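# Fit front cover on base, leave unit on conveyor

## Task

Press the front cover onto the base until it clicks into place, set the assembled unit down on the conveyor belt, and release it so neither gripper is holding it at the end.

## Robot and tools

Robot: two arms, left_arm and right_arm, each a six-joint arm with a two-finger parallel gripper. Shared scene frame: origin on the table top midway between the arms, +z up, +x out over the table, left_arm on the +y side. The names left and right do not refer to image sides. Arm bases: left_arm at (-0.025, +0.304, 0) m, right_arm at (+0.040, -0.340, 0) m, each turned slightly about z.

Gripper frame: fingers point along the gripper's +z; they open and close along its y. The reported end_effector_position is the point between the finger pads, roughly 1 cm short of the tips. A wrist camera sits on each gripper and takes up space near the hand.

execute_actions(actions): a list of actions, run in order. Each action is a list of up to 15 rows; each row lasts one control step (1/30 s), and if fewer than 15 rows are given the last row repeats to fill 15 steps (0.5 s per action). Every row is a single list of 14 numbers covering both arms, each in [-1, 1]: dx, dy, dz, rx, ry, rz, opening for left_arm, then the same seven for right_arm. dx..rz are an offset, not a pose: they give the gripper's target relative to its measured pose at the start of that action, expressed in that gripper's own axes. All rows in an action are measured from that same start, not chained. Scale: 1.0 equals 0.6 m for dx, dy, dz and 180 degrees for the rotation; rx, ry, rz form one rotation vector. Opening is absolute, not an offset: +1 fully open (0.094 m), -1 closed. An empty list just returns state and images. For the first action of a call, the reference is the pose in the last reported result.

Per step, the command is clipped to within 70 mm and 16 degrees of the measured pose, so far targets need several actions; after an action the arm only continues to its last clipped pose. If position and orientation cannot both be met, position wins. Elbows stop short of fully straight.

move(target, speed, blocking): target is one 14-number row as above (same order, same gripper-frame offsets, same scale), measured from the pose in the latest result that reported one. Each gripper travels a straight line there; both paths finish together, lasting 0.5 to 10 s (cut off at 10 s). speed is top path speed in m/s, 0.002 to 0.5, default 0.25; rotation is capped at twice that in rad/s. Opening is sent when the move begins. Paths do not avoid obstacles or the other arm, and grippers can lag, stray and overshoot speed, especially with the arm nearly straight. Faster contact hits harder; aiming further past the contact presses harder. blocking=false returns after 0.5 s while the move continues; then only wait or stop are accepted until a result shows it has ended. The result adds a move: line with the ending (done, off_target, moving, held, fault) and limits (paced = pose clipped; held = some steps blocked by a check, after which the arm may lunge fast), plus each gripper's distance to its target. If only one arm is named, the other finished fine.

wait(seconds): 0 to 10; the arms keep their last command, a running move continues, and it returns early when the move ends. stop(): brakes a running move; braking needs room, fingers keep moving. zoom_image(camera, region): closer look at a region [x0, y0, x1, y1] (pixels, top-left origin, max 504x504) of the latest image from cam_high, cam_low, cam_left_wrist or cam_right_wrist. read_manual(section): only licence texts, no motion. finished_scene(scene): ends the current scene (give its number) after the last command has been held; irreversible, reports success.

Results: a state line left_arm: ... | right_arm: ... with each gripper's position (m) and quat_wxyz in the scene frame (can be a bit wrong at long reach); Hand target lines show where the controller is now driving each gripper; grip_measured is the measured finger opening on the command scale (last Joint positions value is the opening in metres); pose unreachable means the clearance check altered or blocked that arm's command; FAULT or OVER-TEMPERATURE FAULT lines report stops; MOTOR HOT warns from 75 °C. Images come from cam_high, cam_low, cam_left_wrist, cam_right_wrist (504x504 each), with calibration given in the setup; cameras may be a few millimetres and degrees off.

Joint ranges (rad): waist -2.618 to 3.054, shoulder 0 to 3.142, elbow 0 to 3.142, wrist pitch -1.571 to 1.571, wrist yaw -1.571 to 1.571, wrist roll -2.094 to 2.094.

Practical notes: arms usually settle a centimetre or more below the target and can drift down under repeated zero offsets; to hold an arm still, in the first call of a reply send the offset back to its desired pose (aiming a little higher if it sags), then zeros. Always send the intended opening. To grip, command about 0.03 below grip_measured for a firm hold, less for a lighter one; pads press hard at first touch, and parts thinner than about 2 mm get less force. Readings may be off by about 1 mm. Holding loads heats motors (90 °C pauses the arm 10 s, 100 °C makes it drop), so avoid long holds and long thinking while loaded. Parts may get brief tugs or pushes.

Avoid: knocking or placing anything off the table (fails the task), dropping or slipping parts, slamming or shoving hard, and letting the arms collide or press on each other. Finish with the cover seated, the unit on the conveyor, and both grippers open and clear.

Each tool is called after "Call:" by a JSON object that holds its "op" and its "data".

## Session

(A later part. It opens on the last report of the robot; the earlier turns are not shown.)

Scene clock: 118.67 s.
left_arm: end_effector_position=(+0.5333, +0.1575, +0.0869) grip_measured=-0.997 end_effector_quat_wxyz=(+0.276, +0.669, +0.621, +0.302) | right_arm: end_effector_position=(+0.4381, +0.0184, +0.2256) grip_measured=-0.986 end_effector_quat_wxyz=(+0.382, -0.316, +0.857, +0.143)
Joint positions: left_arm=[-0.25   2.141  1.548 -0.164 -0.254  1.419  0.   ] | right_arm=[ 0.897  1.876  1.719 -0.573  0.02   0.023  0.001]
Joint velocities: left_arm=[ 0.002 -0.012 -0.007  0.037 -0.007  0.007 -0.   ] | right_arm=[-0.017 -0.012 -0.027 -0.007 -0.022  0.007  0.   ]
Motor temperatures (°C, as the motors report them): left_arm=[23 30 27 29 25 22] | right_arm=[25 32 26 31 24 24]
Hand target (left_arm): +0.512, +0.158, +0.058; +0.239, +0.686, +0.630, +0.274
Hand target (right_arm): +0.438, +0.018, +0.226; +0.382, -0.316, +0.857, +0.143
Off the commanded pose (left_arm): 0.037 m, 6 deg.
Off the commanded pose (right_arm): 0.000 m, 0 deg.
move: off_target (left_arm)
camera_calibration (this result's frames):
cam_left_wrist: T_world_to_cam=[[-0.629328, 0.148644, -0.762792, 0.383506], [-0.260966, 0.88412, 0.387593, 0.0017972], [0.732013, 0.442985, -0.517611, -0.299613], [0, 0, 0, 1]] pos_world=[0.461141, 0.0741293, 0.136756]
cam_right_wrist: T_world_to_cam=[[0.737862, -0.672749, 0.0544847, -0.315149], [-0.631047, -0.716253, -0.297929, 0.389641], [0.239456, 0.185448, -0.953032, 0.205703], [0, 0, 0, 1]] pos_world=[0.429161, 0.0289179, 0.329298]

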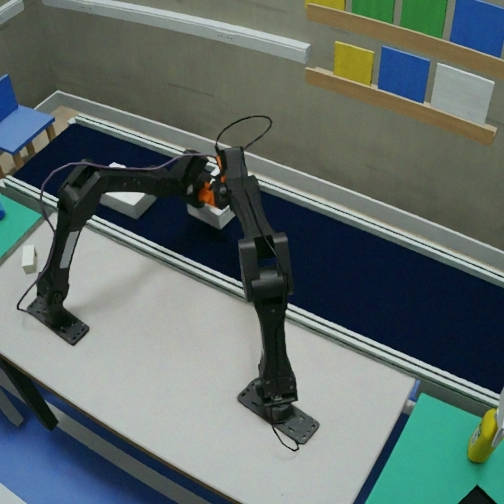

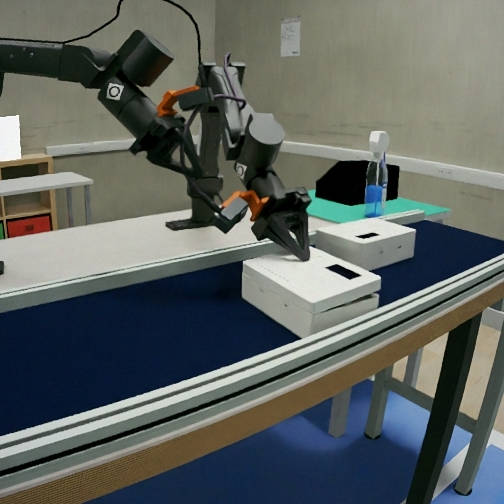

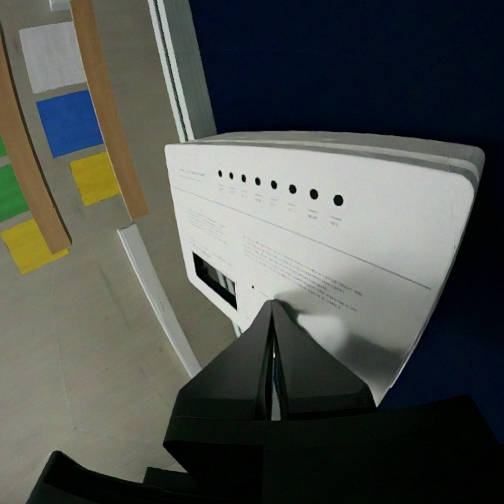

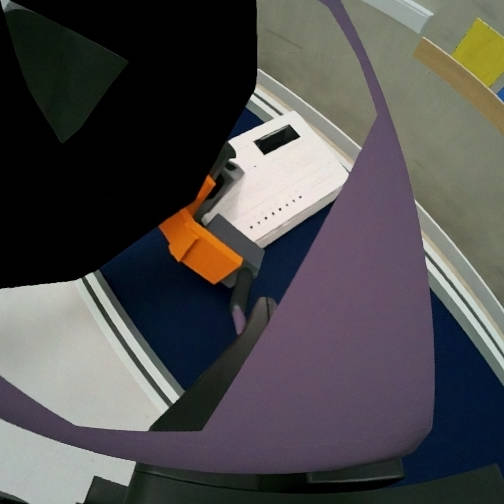

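Call:
{"op": "move", "data": {"target": [0.05,0.05,-0.12,0,0,0,-1, 0.1,0.0,-0.1,0,0,0,-1], "speed": 0.2}}

Call:
{"op": "zoom_image", "data": {"camera": "cam_high", "region": [170, 150, 280, 240]}}

Scene clock: 120.90 s.
left_arm: end_effector_position=(+0.5058, +0.1810, +0.1684) grip_measured=-0.997 end_effector_quat_wxyz=(+0.286, +0.661, +0.618, +0.315) | right_arm: end_effector_position=(+0.3778, -0.0364, +0.2229) grip_measured=-0.986 end_effector_quat_wxyz=(+0.380, -0.316, +0.858, +0.142)
Joint positions: left_arm=[-0.224  1.923  1.532 -0.328 -0.247  1.442  0.   ] | right_arm=[ 0.897  1.563  1.35  -0.523  0.02   0.023  0.001]
Joint velocities: left_arm=[ 0.002 -0.017 -0.022 -0.11  -0.022  0.007 -0.001] | right_arm=[-0.012  0.007 -0.017  0.022 -0.037 -0.022 -0.   ]
Motor temperatures (°C, as the motors report them): left_arm=[23 30 27 29 25 22] | right_arm=[25 31 26 31 24 24]
Hand target (left_arm): +0.502, +0.183, +0.160; +0.276, +0.668, +0.621, +0.302
Hand target (right_arm): +0.374, -0.037, +0.221; +0.382, -0.316, +0.857, +0.143
Off the commanded pose (left_arm): 0.011 m, 2 deg.
Off the commanded pose (right_arm): 0.005 m, 0 deg.
move: off_target (left_arm)
camera_calibration (this result's frames):
cam_left_wrist: T_world_to_cam=[[-0.603582, 0.145064, -0.783993, 0.416112], [-0.28, 0.882112, 0.378786, -0.0462593], [0.746518, 0.448146, -0.491809, -0.26027], [0, 0, 0, 1]] pos_world=[0.432501, 0.0970825, 0.215748]
cam_right_wrist: T_world_to_cam=[[0.738061, -0.672568, 0.0540202, -0.307345], [-0.632132, -0.717239, -0.293221, 0.310841], [0.235956, 0.182267, -0.954517, 0.229229], [0, 0, 0, 1]] pos_world=[0.369244, -0.0255435, 0.326551]

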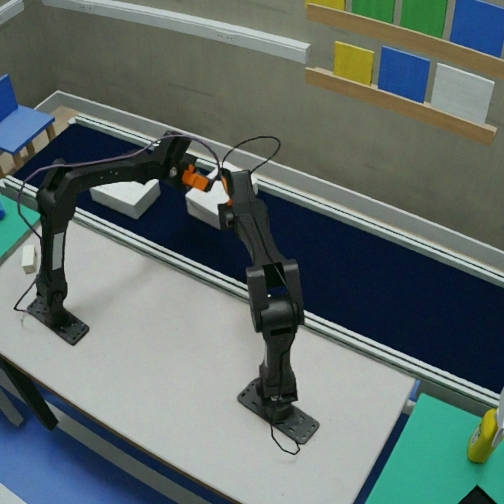

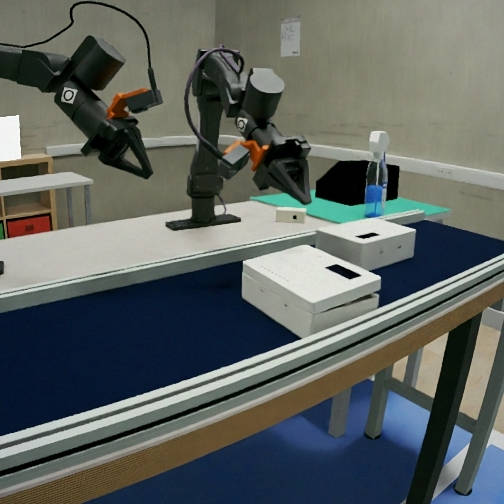

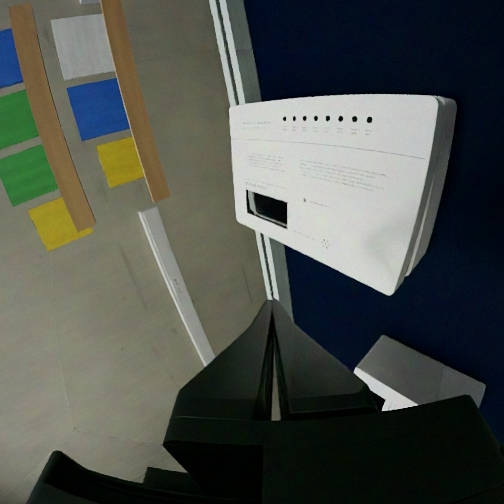

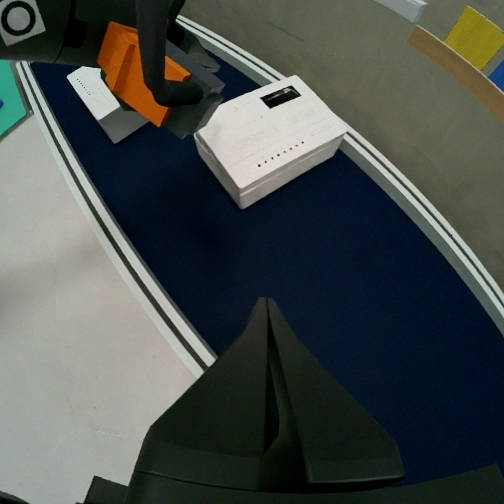

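Region (170, 150, 280, 240) of cam_high's 504x504 image, scaled by 4.582, with more detail than that image has; it fills the top 412 rows of this view, and the rest is white.

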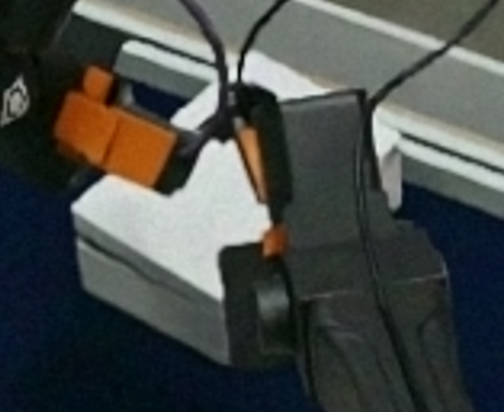

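Call:
{"op": "move", "data": {"target": [0.024,-0.036,0.128,0.083,0,0,-1, 0,0,0,0,0,0,-1], "speed": 0.15}}

Scene clock: 122.60 s.
left_arm: end_effector_position=(+0.5515, +0.1980, +0.1017) grip_measured=-0.997 end_effector_quat_wxyz=(+0.198, +0.689, +0.654, +0.242) | right_arm: end_effector_position=(+0.3779, -0.0364, +0.2229) grip_measured=-0.986 end_effector_quat_wxyz=(+0.380, -0.316, +0.857, +0.142)
Joint positions: left_arm=[-0.153  2.284  1.982 -0.656 -0.182  1.443  0.   ] | right_arm=[ 0.897  1.563  1.35  -0.522  0.02   0.023  0.001]
Joint velocities: left_arm=[-0.007  0.007  0.017 -0.081 -0.037 -0.007 -0.   ] | right_arm=[ 0.002  0.007 -0.017 -0.037 -0.007 -0.051 -0.   ]
Motor temperatures (°C, as the motors report them): left_arm=[23 30 27 29 25 22] | right_arm=[25 31 26 31 24 24]
Hand target (left_arm): +0.551, +0.199, +0.102; +0.198, +0.691, +0.655, +0.232
Hand target (right_arm): +0.378, -0.036, +0.223; +0.380, -0.316, +0.858, +0.142
Off the commanded pose (left_arm): 0.002 m, 1 deg.
Off the commanded pose (right_arm): 0.000 m, 0 deg.
move: done
camera_calibration (this result's frames):
cam_left_wrist: T_world_to_cam=[[-0.778104, 0.139632, -0.612419, 0.468812], [-0.201574, 0.867905, 0.453992, -0.0713039], [0.594913, 0.476701, -0.647174, -0.241093], [0, 0, 0, 1]] pos_world=[0.493841, 0.111353, 0.163451]
cam_right_wrist: T_world_to_cam=[[0.738046, -0.672582, 0.054056, -0.307357], [-0.632049, -0.717163, -0.293583, 0.310975], [0.236226, 0.182512, -0.954404, 0.229159], [0, 0, 0, 1]] pos_world=[0.369262, -0.0255273, 0.326621]

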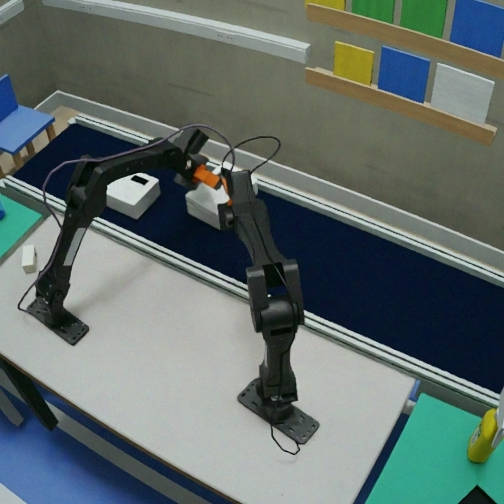

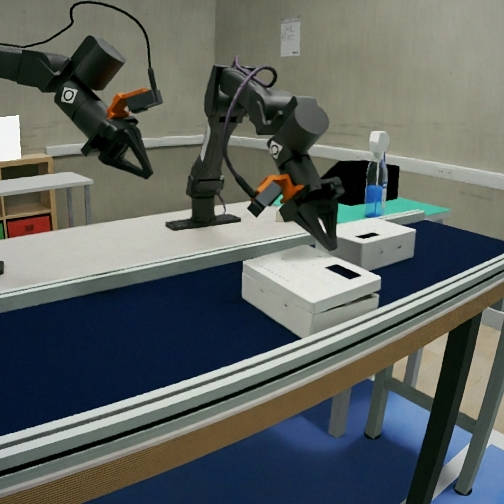

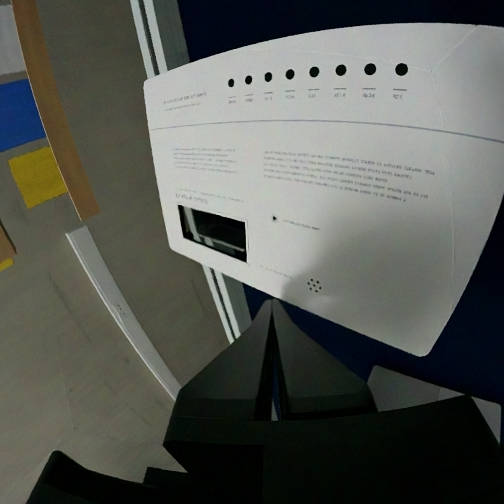

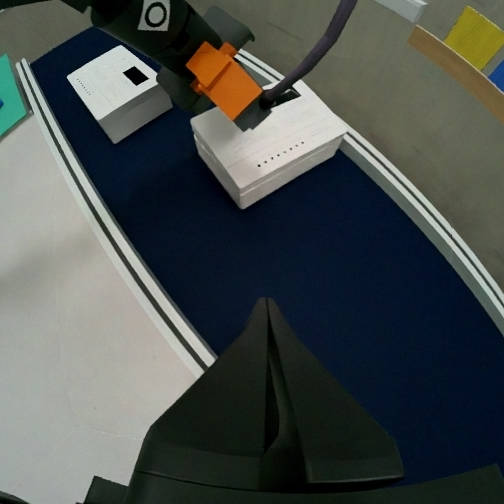

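Call:
{"op": "move", "data": {"target": [-0.026,-0.081,0.083,0.08,0,0,-1, 0,0,0,0,0,0,-1], "speed": 0.06}}

Call:
{"op": "zoom_image", "data": {"camera": "cam_low", "region": [200, 180, 420, 350]}}

Scene clock: 125.13 s.
left_arm: end_effector_position=(+0.5674, +0.1942, +0.0891) grip_measured=-0.997 end_effector_quat_wxyz=(+0.172, +0.686, +0.673, +0.219) | right_arm: end_effector_position=(+0.3779, -0.0364, +0.2229) grip_measured=-0.986 end_effector_quat_wxyz=(+0.380, -0.316, +0.857, +0.142)
Joint positions: left_arm=[-0.153  2.459  2.278 -0.854 -0.183  1.403  0.   ] | right_arm=[ 0.897  1.563  1.35  -0.522  0.02   0.023  0.001]
Joint velocities: left_arm=[-0.002  0.007  0.032  0.051 -0.022  0.022 -0.   ] | right_arm=[ 0.007  0.002  0.012  0.066 -0.037 -0.037 -0.   ]
Motor temperatures (°C, as the motors report them): left_arm=[23 30 27 29 25 22] | right_arm=[25 31 26 31 24 24]
Hand target (left_arm): +0.540, +0.190, +0.035; +0.112, +0.706, +0.681, +0.160
Hand target (right_arm): +0.378, -0.036, +0.223; +0.380, -0.316, +0.857, +0.142
Off the commanded pose (left_arm): 0.063 m, 10 deg.
Off the commanded pose (right_arm): 0.000 m, 0 deg.
move: off_target (left_arm)
camera_calibration (this result's frames):
cam_left_wrist: T_world_to_cam=[[-0.82435, 0.11049, -0.555193, 0.500796], [-0.197286, 0.863201, 0.464718, -0.0615345], [0.53059, 0.492622, -0.689781, -0.219739], [0, 0, 0, 1]] pos_world=[0.517282, 0.106032, 0.155063]
cam_right_wrist: T_world_to_cam=[[0.738046, -0.672582, 0.054056, -0.307357], [-0.632049, -0.717163, -0.293583, 0.310975], [0.236226, 0.182512, -0.954404, 0.229159], [0, 0, 0, 1]] pos_world=[0.369262, -0.0255273, 0.326621]

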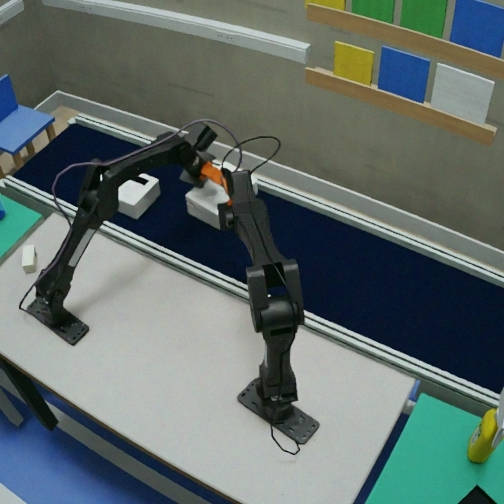

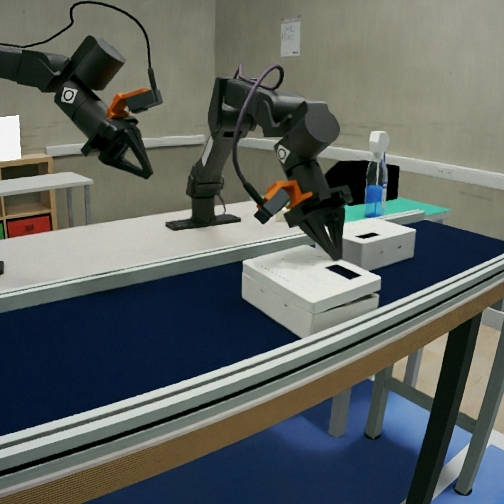

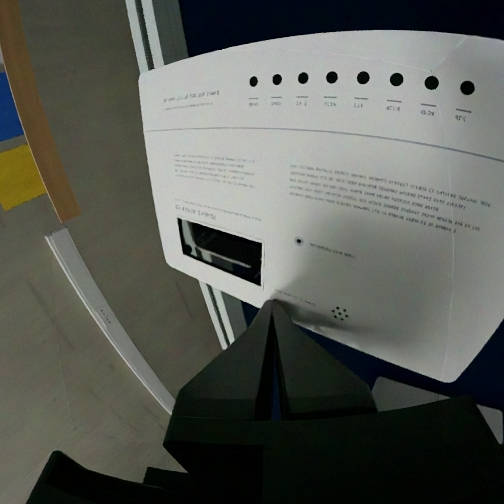

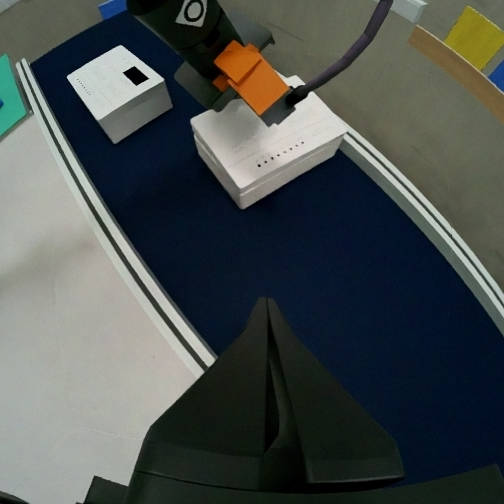

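Region (200, 180, 420, 350) of cam_low's 504x504 image, scaled by 2.291, with more detail than that image has; it fills the top 389 rows of this view, and the rest is white.

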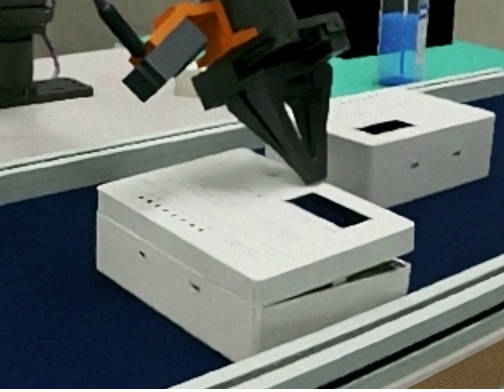

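Call:
{"op": "move", "data": {"target": [0.06,0.002,-0.018,0,0,0,-1, 0.015,-0.056,0.413,0,0,0,-1], "speed": 0.2}}

Scene clock: 128.20 s.
left_arm: end_effector_position=(+0.5635, +0.2278, +0.0969) grip_measured=-0.997 end_effector_quat_wxyz=(+0.163, +0.686, +0.673, +0.222) | right_arm: end_effector_position=(+0.5240, +0.0556, +0.0445) grip_measured=-0.986 end_effector_quat_wxyz=(+0.375, -0.315, +0.861, +0.138)
Joint positions: left_arm=[-0.095  2.406  2.216 -0.846 -0.169  1.456  0.   ] | right_arm=[ 0.837  2.362  1.757 -0.144 -0.018 -0.016  0.001]
Joint velocities: left_arm=[-0.012  0.022  0.002  0.037  0.066 -0.007  0.   ] | right_arm=[ 0.002  0.002 -0.012  0.051 -0.022  0.022 -0.001]
Motor temperatures (°C, as the motors report them): left_arm=[23 30 27 29 25 22] | right_arm=[25 30 27 31 24 24]
Hand target (left_arm): +0.563, +0.229, +0.102; +0.172, +0.686, +0.673, +0.219
Hand target (right_arm): +0.532, +0.056, +0.048; +0.381, -0.316, +0.857, +0.142
Off the commanded pose (left_arm): 0.005 m, 1 deg.
Off the commanded pose (right_arm): 0.012 m, 1 deg.
move: off_target (right_arm)
camera_calibration (this result's frames):
cam_left_wrist: T_world_to_cam=[[-0.828867, 0.115732, -0.547344, 0.498795], [-0.198241, 0.854125, 0.480803, -0.0938547], [0.523144, 0.507028, -0.685013, -0.228338], [0, 0, 0, 1]] pos_world=[0.514283, 0.138211, 0.161724]
cam_right_wrist: T_world_to_cam=[[0.73487, -0.675993, 0.0547681, -0.341865], [-0.638843, -0.717068, -0.278735, 0.419746], [0.227695, 0.169846, -0.958805, 0.0129309], [0, 0, 0, 1]] pos_world=[0.516434, 0.0676921, 0.14812]

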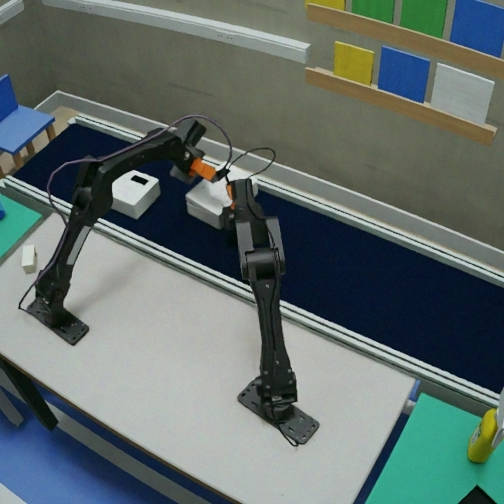

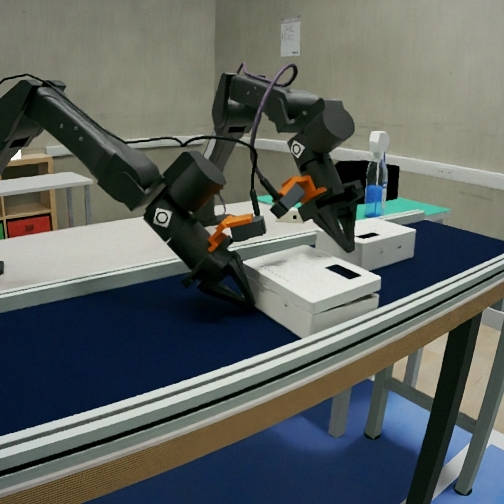

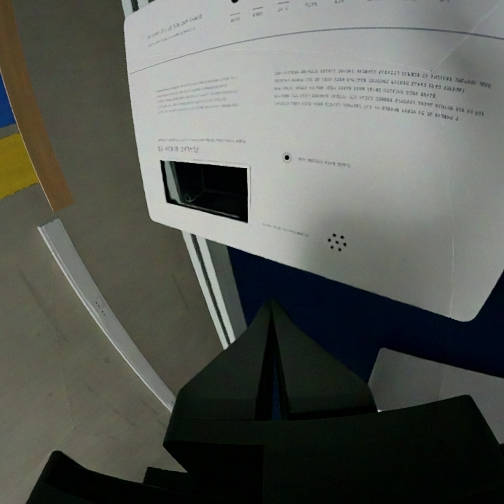

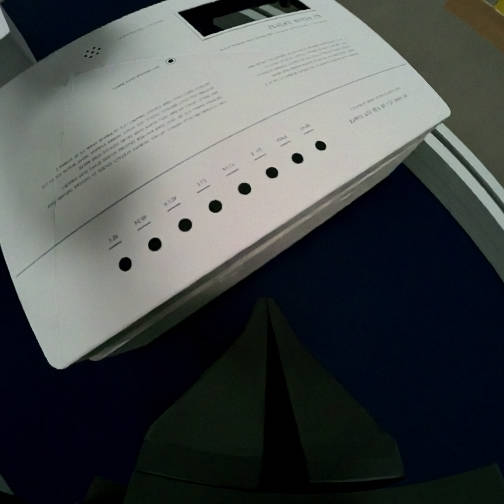

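Call:
{"op": "execute_actions", "data": {"actions": []}}

Scene clock: 128.83 s.
left_arm: end_effector_position=(+0.5635, +0.2277, +0.0969) grip_measured=-0.997 end_effector_quat_wxyz=(+0.163, +0.687, +0.673, +0.222) | right_arm: end_effector_position=(+0.5239, +0.0556, +0.0445) grip_measured=-0.986 end_effector_quat_wxyz=(+0.375, -0.316, +0.861, +0.138)
Joint positions: left_arm=[-0.095  2.406  2.216 -0.846 -0.169  1.457  0.   ] | right_arm=[ 0.837  2.362  1.757 -0.144 -0.018 -0.016  0.001]
Joint velocities: left_arm=[-0.007 -0.002  0.002  0.007 -0.022 -0.051 -0.   ] | right_arm=[-0.017 -0.002  0.002 -0.037 -0.037 -0.037  0.   ]
Motor temperatures (°C, as the motors report them): left_arm=[23 31 27 29 25 22] | right_arm=[25 30 27 31 24 24]
Hand target (left_arm): +0.563, +0.229, +0.102; +0.172, +0.686, +0.672, +0.219
Hand target (right_arm): +0.532, +0.056, +0.048; +0.381, -0.316, +0.857, +0.142
Off the commanded pose (left_arm): 0.005 m, 1 deg.
Off the commanded pose (right_arm): 0.012 m, 1 deg.
camera_calibration (this result's frames):
cam_left_wrist: T_world_to_cam=[[-0.828855, 0.116094, -0.547286, 0.498697], [-0.197756, 0.854286, 0.480716, -0.0940954], [0.523347, 0.506673, -0.685121, -0.22833], [0, 0, 0, 1]] pos_world=[0.514236, 0.138177, 0.16173]
cam_right_wrist: T_world_to_cam=[[0.735234, -0.675596, 0.0547879, -0.342011], [-0.638452, -0.717415, -0.278739, 0.41957], [0.22762, 0.169959, -0.958803, 0.0129657], [0, 0, 0, 1]] pos_world=[0.516382, 0.0677414, 0.14812]

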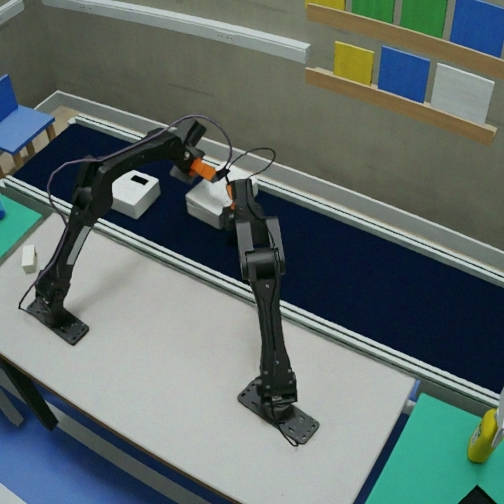

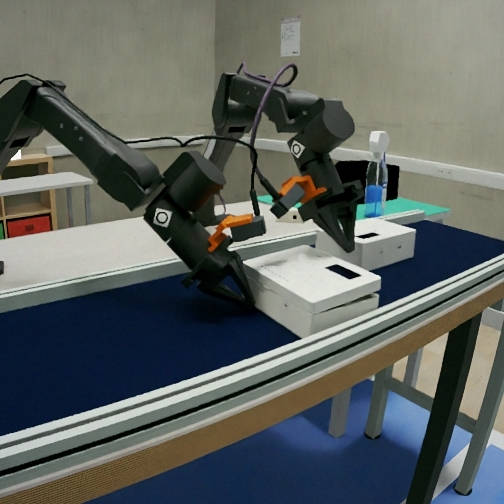

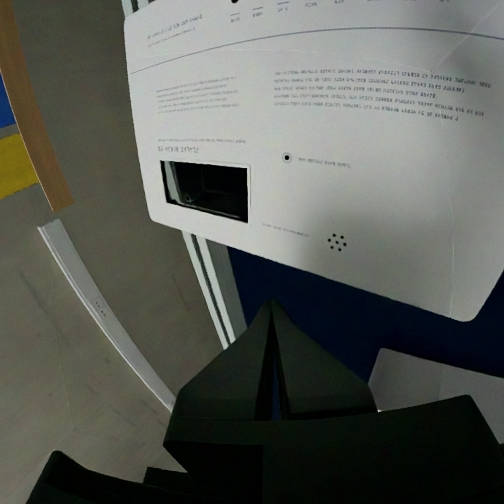

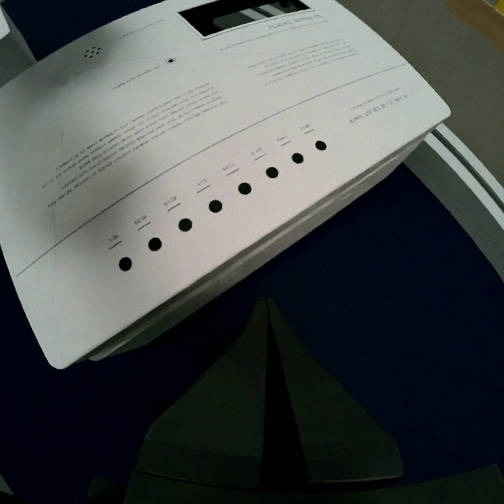

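Call:
{"op": "zoom_image", "data": {"camera": "cam_low", "region": [200, 180, 440, 350]}}

Region (200, 180, 440, 350) of cam_low's 504x504 image, scaled by 2.100, with more detail than that image has; it fills the top 357 rows of this view, and the rest is white.

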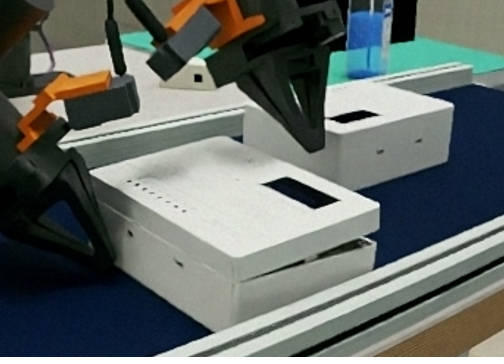

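Call:
{"op": "move", "data": {"target": [0.02, 0, -0.02, 0, 0, -0.5, -1, 0, 0, 0, 0, 0, 0, -1], "speed": 0.5}}

Call:
{"op": "move", "data": {"target": [0, 0, 0, 0, 0, -0.5, -1, 0, 0, 0, 0, 0, 0, -1], "speed": 0.5}}

Scene clock: 131.57 s.
left_arm: end_effector_position=(+0.5612, +0.2336, +0.1033) grip_measured=-0.997 end_effector_quat_wxyz=(+0.274, +0.019, +0.960, +0.046) | right_arm: end_effector_position=(+0.5239, +0.0556, +0.0445) grip_measured=-0.986 end_effector_quat_wxyz=(+0.375, -0.316, +0.861, +0.138)
Joint positions: left_arm=[-0.086  2.384  2.199 -0.846 -0.169 -0.085  0.   ] | right_arm=[ 0.837  2.362  1.757 -0.144 -0.018 -0.016  0.001]
Joint velocities: left_arm=[ 0.002 -0.017  0.017 -0.037  0.022 -0.022 -0.001] | right_arm=[-0.022  0.002 -0.012 -0.007  0.037 -0.051 -0.001]
Motor temperatures (°C, as the motors report them): left_arm=[23 31 27 29 25 22] | right_arm=[25 31 27 32 24 24]
Hand target (left_arm): +0.557, +0.239, +0.109; +0.273, +0.010, +0.961, +0.042
Hand target (right_arm): +0.524, +0.056, +0.044; +0.375, -0.316, +0.861, +0.138
Off the commanded pose (left_arm): 0.008 m, 1 deg.
Off the commanded pose (right_arm): 0.000 m, 0 deg.
move: done
camera_calibration (this result's frames):
cam_left_wrist: T_world_to_cam=[[-0.0521983, -0.984188, -0.169262, 0.281759], [-0.994035, 0.0674585, -0.0856945, 0.586551], [0.0957576, 0.16378, -0.981838, 0.124956], [0, 0, 0, 1]] pos_world=[0.585794, 0.217271, 0.220642]
cam_right_wrist: T_world_to_cam=[[0.735234, -0.675596, 0.0547879, -0.342011], [-0.638452, -0.717415, -0.278739, 0.41957], [0.22762, 0.169959, -0.958803, 0.0129657], [0, 0, 0, 1]] pos_world=[0.516382, 0.0677414, 0.14812]

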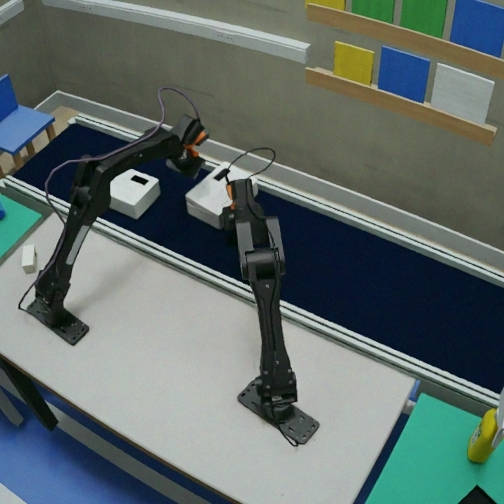

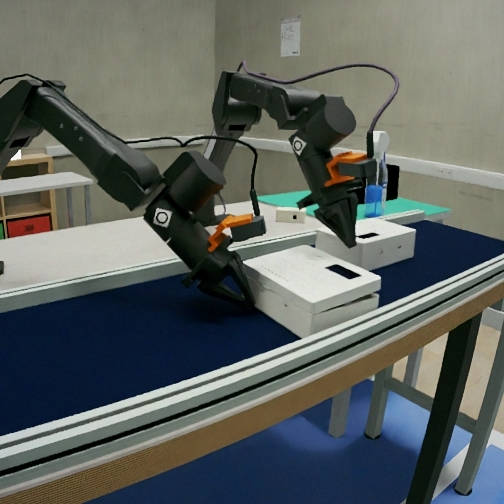

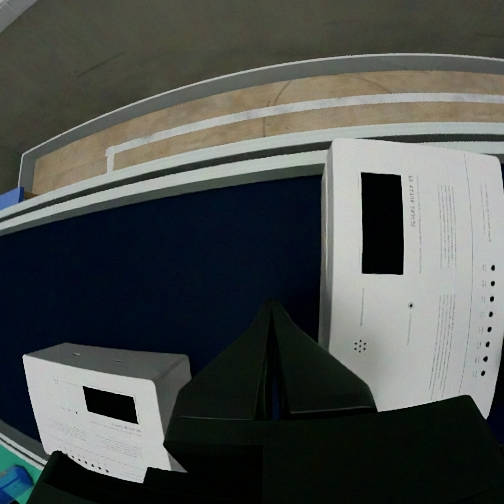

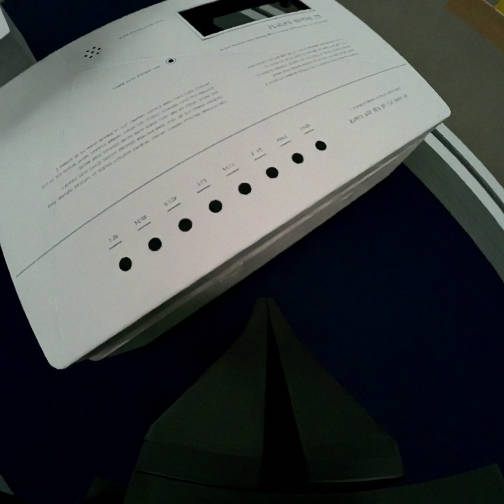

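Scene clock: 133.90 s.
left_arm: end_effector_position=(+0.5611, +0.2335, +0.1031) grip_measured=-0.997 end_effector_quat_wxyz=(-0.227, +0.664, -0.695, +0.160) | right_arm: end_effector_position=(+0.5239, +0.0556, +0.0445) grip_measured=-0.986 end_effector_quat_wxyz=(+0.375, -0.316, +0.861, +0.138)
Joint positions: left_arm=[-0.086  2.384  2.199 -0.846 -0.168 -1.65   0.   ] | right_arm=[ 0.837  2.362  1.757 -0.144 -0.018 -0.016  0.001]
Joint velocities: left_arm=[-0.002  0.002  0.012  0.037  0.007  0.037  0.001] | right_arm=[ 0.012  0.002  0.007  0.037 -0.022 -0.11   0.   ]
Motor temperatures (°C, as the motors report them): left_arm=[23 31 27 29 25 22] | right_arm=[25 31 27 32 24 24]
Hand target (left_arm): +0.561, +0.234, +0.103; -0.227, +0.666, -0.693, +0.161
Hand target (right_arm): +0.524, +0.056, +0.044; +0.375, -0.316, +0.861, +0.138
Off the commanded pose (left_arm): 0.000 m, 0 deg.
Off the commanded pose (right_arm): 0.000 m, 0 deg.
move: done
camera_calibration (this result's frames):
cam_left_wrist: T_world_to_cam=[[0.865062, -0.136541, 0.482725, -0.498251], [-0.291506, -0.919937, 0.262183, 0.386933], [0.408278, -0.367522, -0.835605, 0.0584368], [0, 0, 0, 1]] pos_world=[0.519953, 0.309399, 0.187901]
cam_right_wrist: T_world_to_cam=[[0.735234, -0.675596, 0.0547879, -0.342011], [-0.638452, -0.717415, -0.278739, 0.41957], [0.22762, 0.169959, -0.958803, 0.0129657], [0, 0, 0, 1]] pos_world=[0.516382, 0.0677414, 0.14812]

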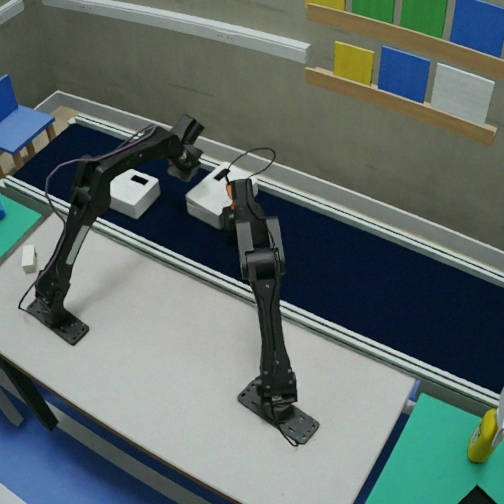

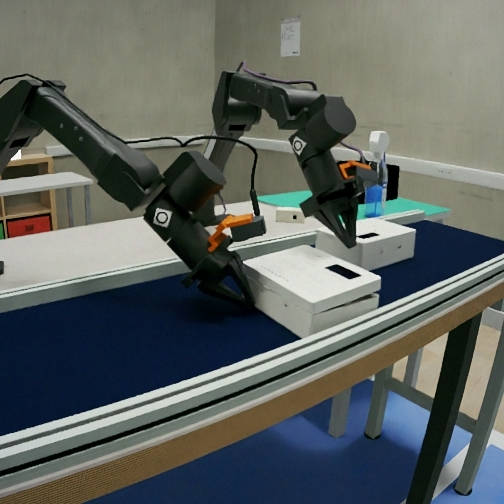

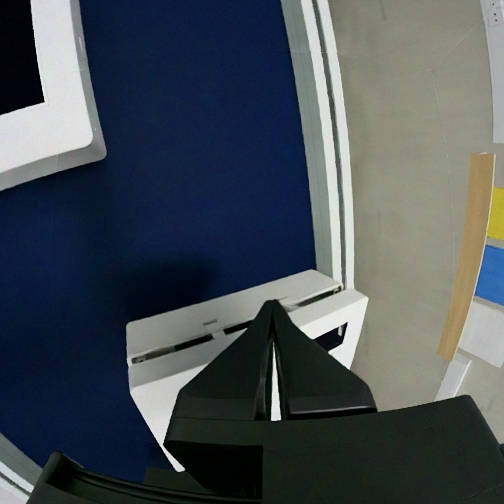

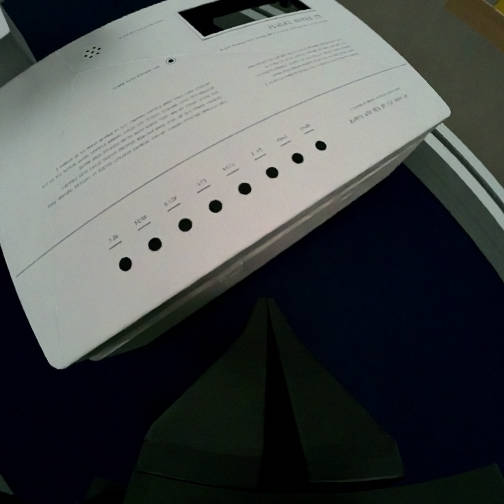

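Call:
{"op": "zoom_image", "data": {"camera": "cam_left_wrist", "region": [110, 250, 380, 400]}}

Region (110, 250, 380, 400) of cam_left_wrist's 504x504 image, scaled by 1.867, with more detail than that image has.

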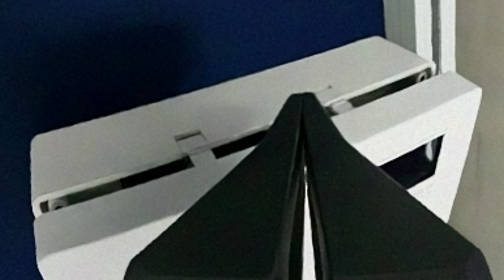

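Call:
{"op": "move", "data": {"target": [0.0026, 0.013, 0.021, 0, 0, 0, -1, -0.02, 0.025, 0.010, 0, 0, 0, -1], "speed": 0.05}}

Scene clock: 135.20 s.
left_arm: end_effector_position=(+0.5621, +0.2333, +0.0905) grip_measured=-0.997 end_effector_quat_wxyz=(-0.227, +0.664, -0.693, +0.162) | right_arm: end_effector_position=(+0.5233, +0.0681, +0.0456) grip_measured=-0.986 end_effector_quat_wxyz=(+0.372, -0.317, +0.861, +0.137)
Joint positions: left_arm=[-0.086  2.384  2.147 -0.792 -0.168 -1.652  0.   ] | right_arm=[ 0.857  2.393  1.819 -0.182 -0.006 -0.006  0.001]
Joint velocities: left_arm=[-0.017  0.017  0.007  0.022  0.051 -0.037 -0.   ] | right_arm=[-0.017 -0.002 -0.012 -0.051  0.066 -0.037 -0.001]
Motor temperatures (°C, as the motors report them): left_arm=[23 31 27 29 25 22] | right_arm=[25 31 27 32 24 24]
Hand target (left_arm): +0.561, +0.234, +0.088; -0.227, +0.664, -0.695, +0.160
Hand target (right_arm): +0.524, +0.075, +0.050; +0.375, -0.315, +0.861, +0.138
Off the commanded pose (left_arm): 0.002 m, 0 deg.
Off the commanded pose (right_arm): 0.008 m, 0 deg.
move: done
camera_calibration (this result's frames):
cam_left_wrist: T_world_to_cam=[[0.863964, -0.134062, 0.48538, -0.49318], [-0.290465, -0.920062, 0.262898, 0.389751], [0.411335, -0.36812, -0.833841, 0.0456913], [0, 0, 0, 1]] pos_world=[0.520504, 0.309298, 0.175014]
cam_right_wrist: T_world_to_cam=[[0.737587, -0.672996, 0.0551477, -0.33465], [-0.637026, -0.720596, -0.27375, 0.427677], [0.223972, 0.166784, -0.960219, 0.0142417], [0, 0, 0, 1]] pos_world=[0.516085, 0.0805892, 0.149207]

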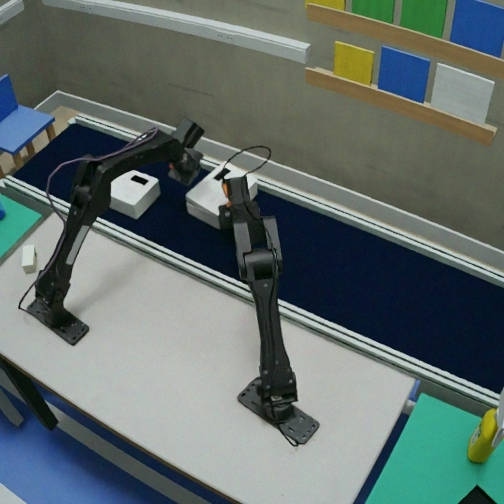

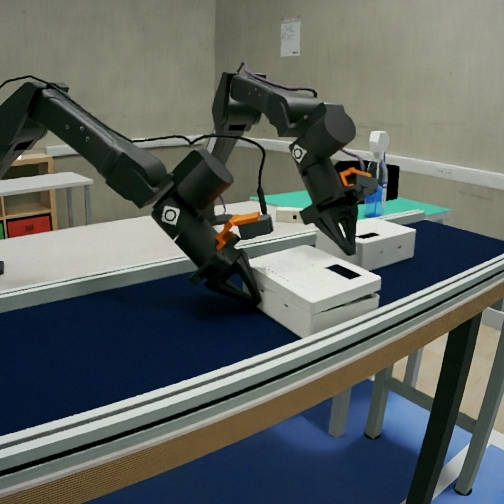

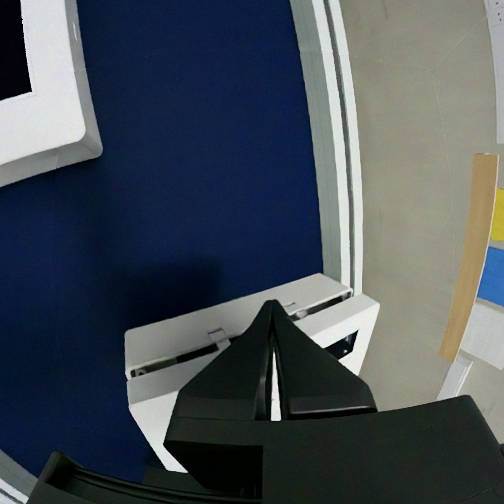

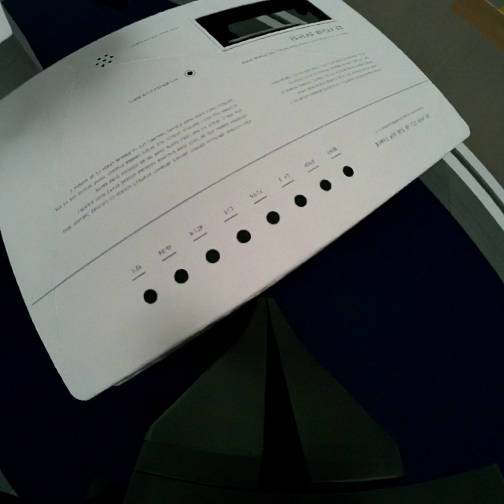

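Call:
{"op": "move", "data": {"target": [0.051, 0.002, 0.0045, 0, 0, 0, -1, -0.010, 0.010, 0.003, 0, 0, 0, -1], "speed": 0.03}}

Call:
{"op": "zoom_image", "data": {"camera": "cam_low", "region": [200, 180, 440, 350]}}

Scene clock: 136.70 s.
left_arm: end_effector_position=(+0.5617, +0.2112, +0.0857) grip_measured=-0.997 end_effector_quat_wxyz=(-0.227, +0.667, -0.690, +0.165) | right_arm: end_effector_position=(+0.5219, +0.0668, +0.0436) grip_measured=-0.986 end_effector_quat_wxyz=(+0.367, -0.318, +0.863, +0.135)
Joint positions: left_arm=[-0.129  2.403  2.163 -0.791 -0.188 -1.699  0.   ] | right_arm=[ 0.857  2.393  1.819 -0.193 -0.006 -0.006  0.001]
Joint velocities: left_arm=[ 0.002 -0.017 -0.007 -0.007 -0.022 -0.022 -0.   ] | right_arm=[-0.002 -0.012 -0.017 -0.037 -0.007  0.066  0.001]
Motor temperatures (°C, as the motors report them): left_arm=[23 32 27 28 25 22] | right_arm=[25 31 27 32 24 24]
Hand target (left_arm): +0.562, +0.203, +0.084; -0.227, +0.664, -0.693, +0.162
Hand target (right_arm): +0.523, +0.076, +0.049; +0.373, -0.317, +0.861, +0.137
Off the commanded pose (left_arm): 0.008 m, 1 deg.
Off the commanded pose (right_arm): 0.011 m, 1 deg.
move: off_target (right_arm)
camera_calibration (this result's frames):
cam_left_wrist: T_world_to_cam=[[0.863176, -0.124239, 0.489379, -0.495505], [-0.284715, -0.920222, 0.268569, 0.366899], [0.416971, -0.371156, -0.829686, 0.0308251], [0, 0, 0, 1]] pos_world=[0.519317, 0.287508, 0.169528]
cam_right_wrist: T_world_to_cam=[[0.738048, -0.672609, 0.0536785, -0.334491], [-0.639301, -0.722505, -0.263211, 0.426182], [0.215821, 0.159946, -0.963244, 0.0177016], [0, 0, 0, 1]] pos_world=[0.515509, 0.0801062, 0.147182]

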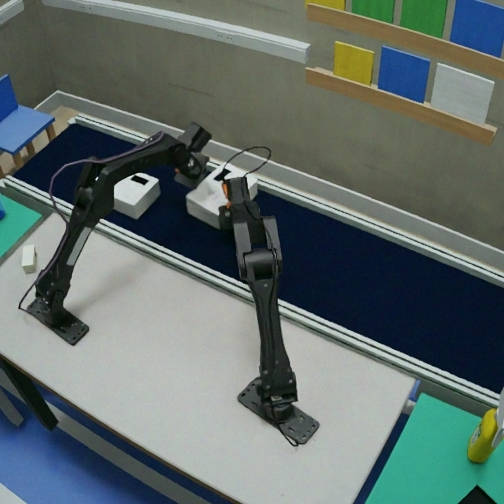

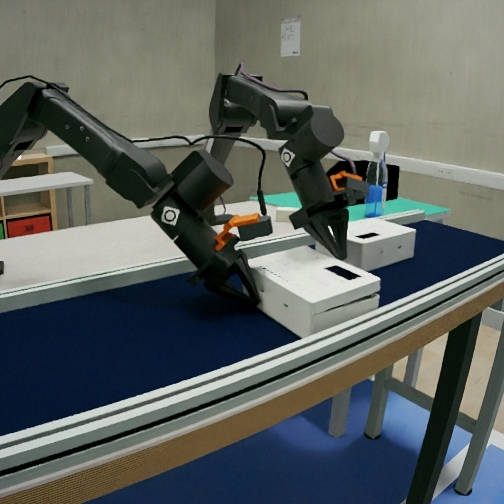

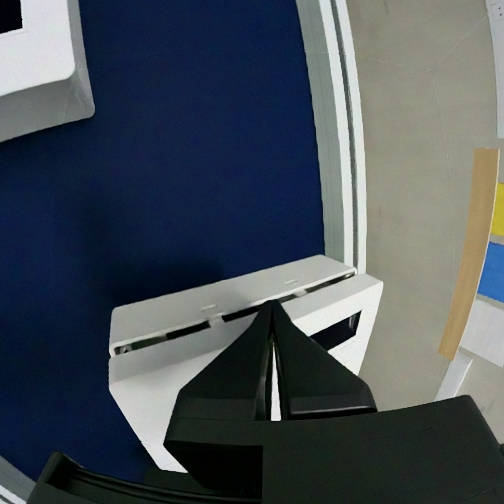

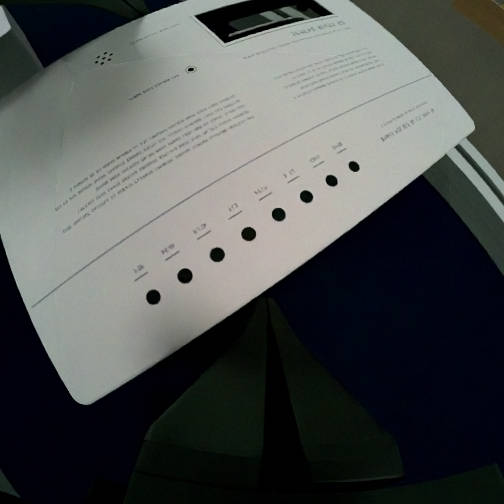

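Region (200, 180, 440, 350) of cam_low's 504x504 image, scaled by 2.100, with more detail than that image has; it fills the top 357 rows of this view, and the rest is white.

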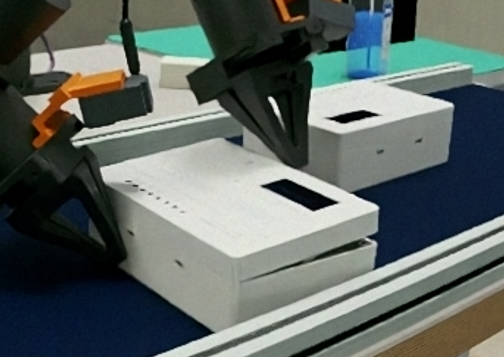

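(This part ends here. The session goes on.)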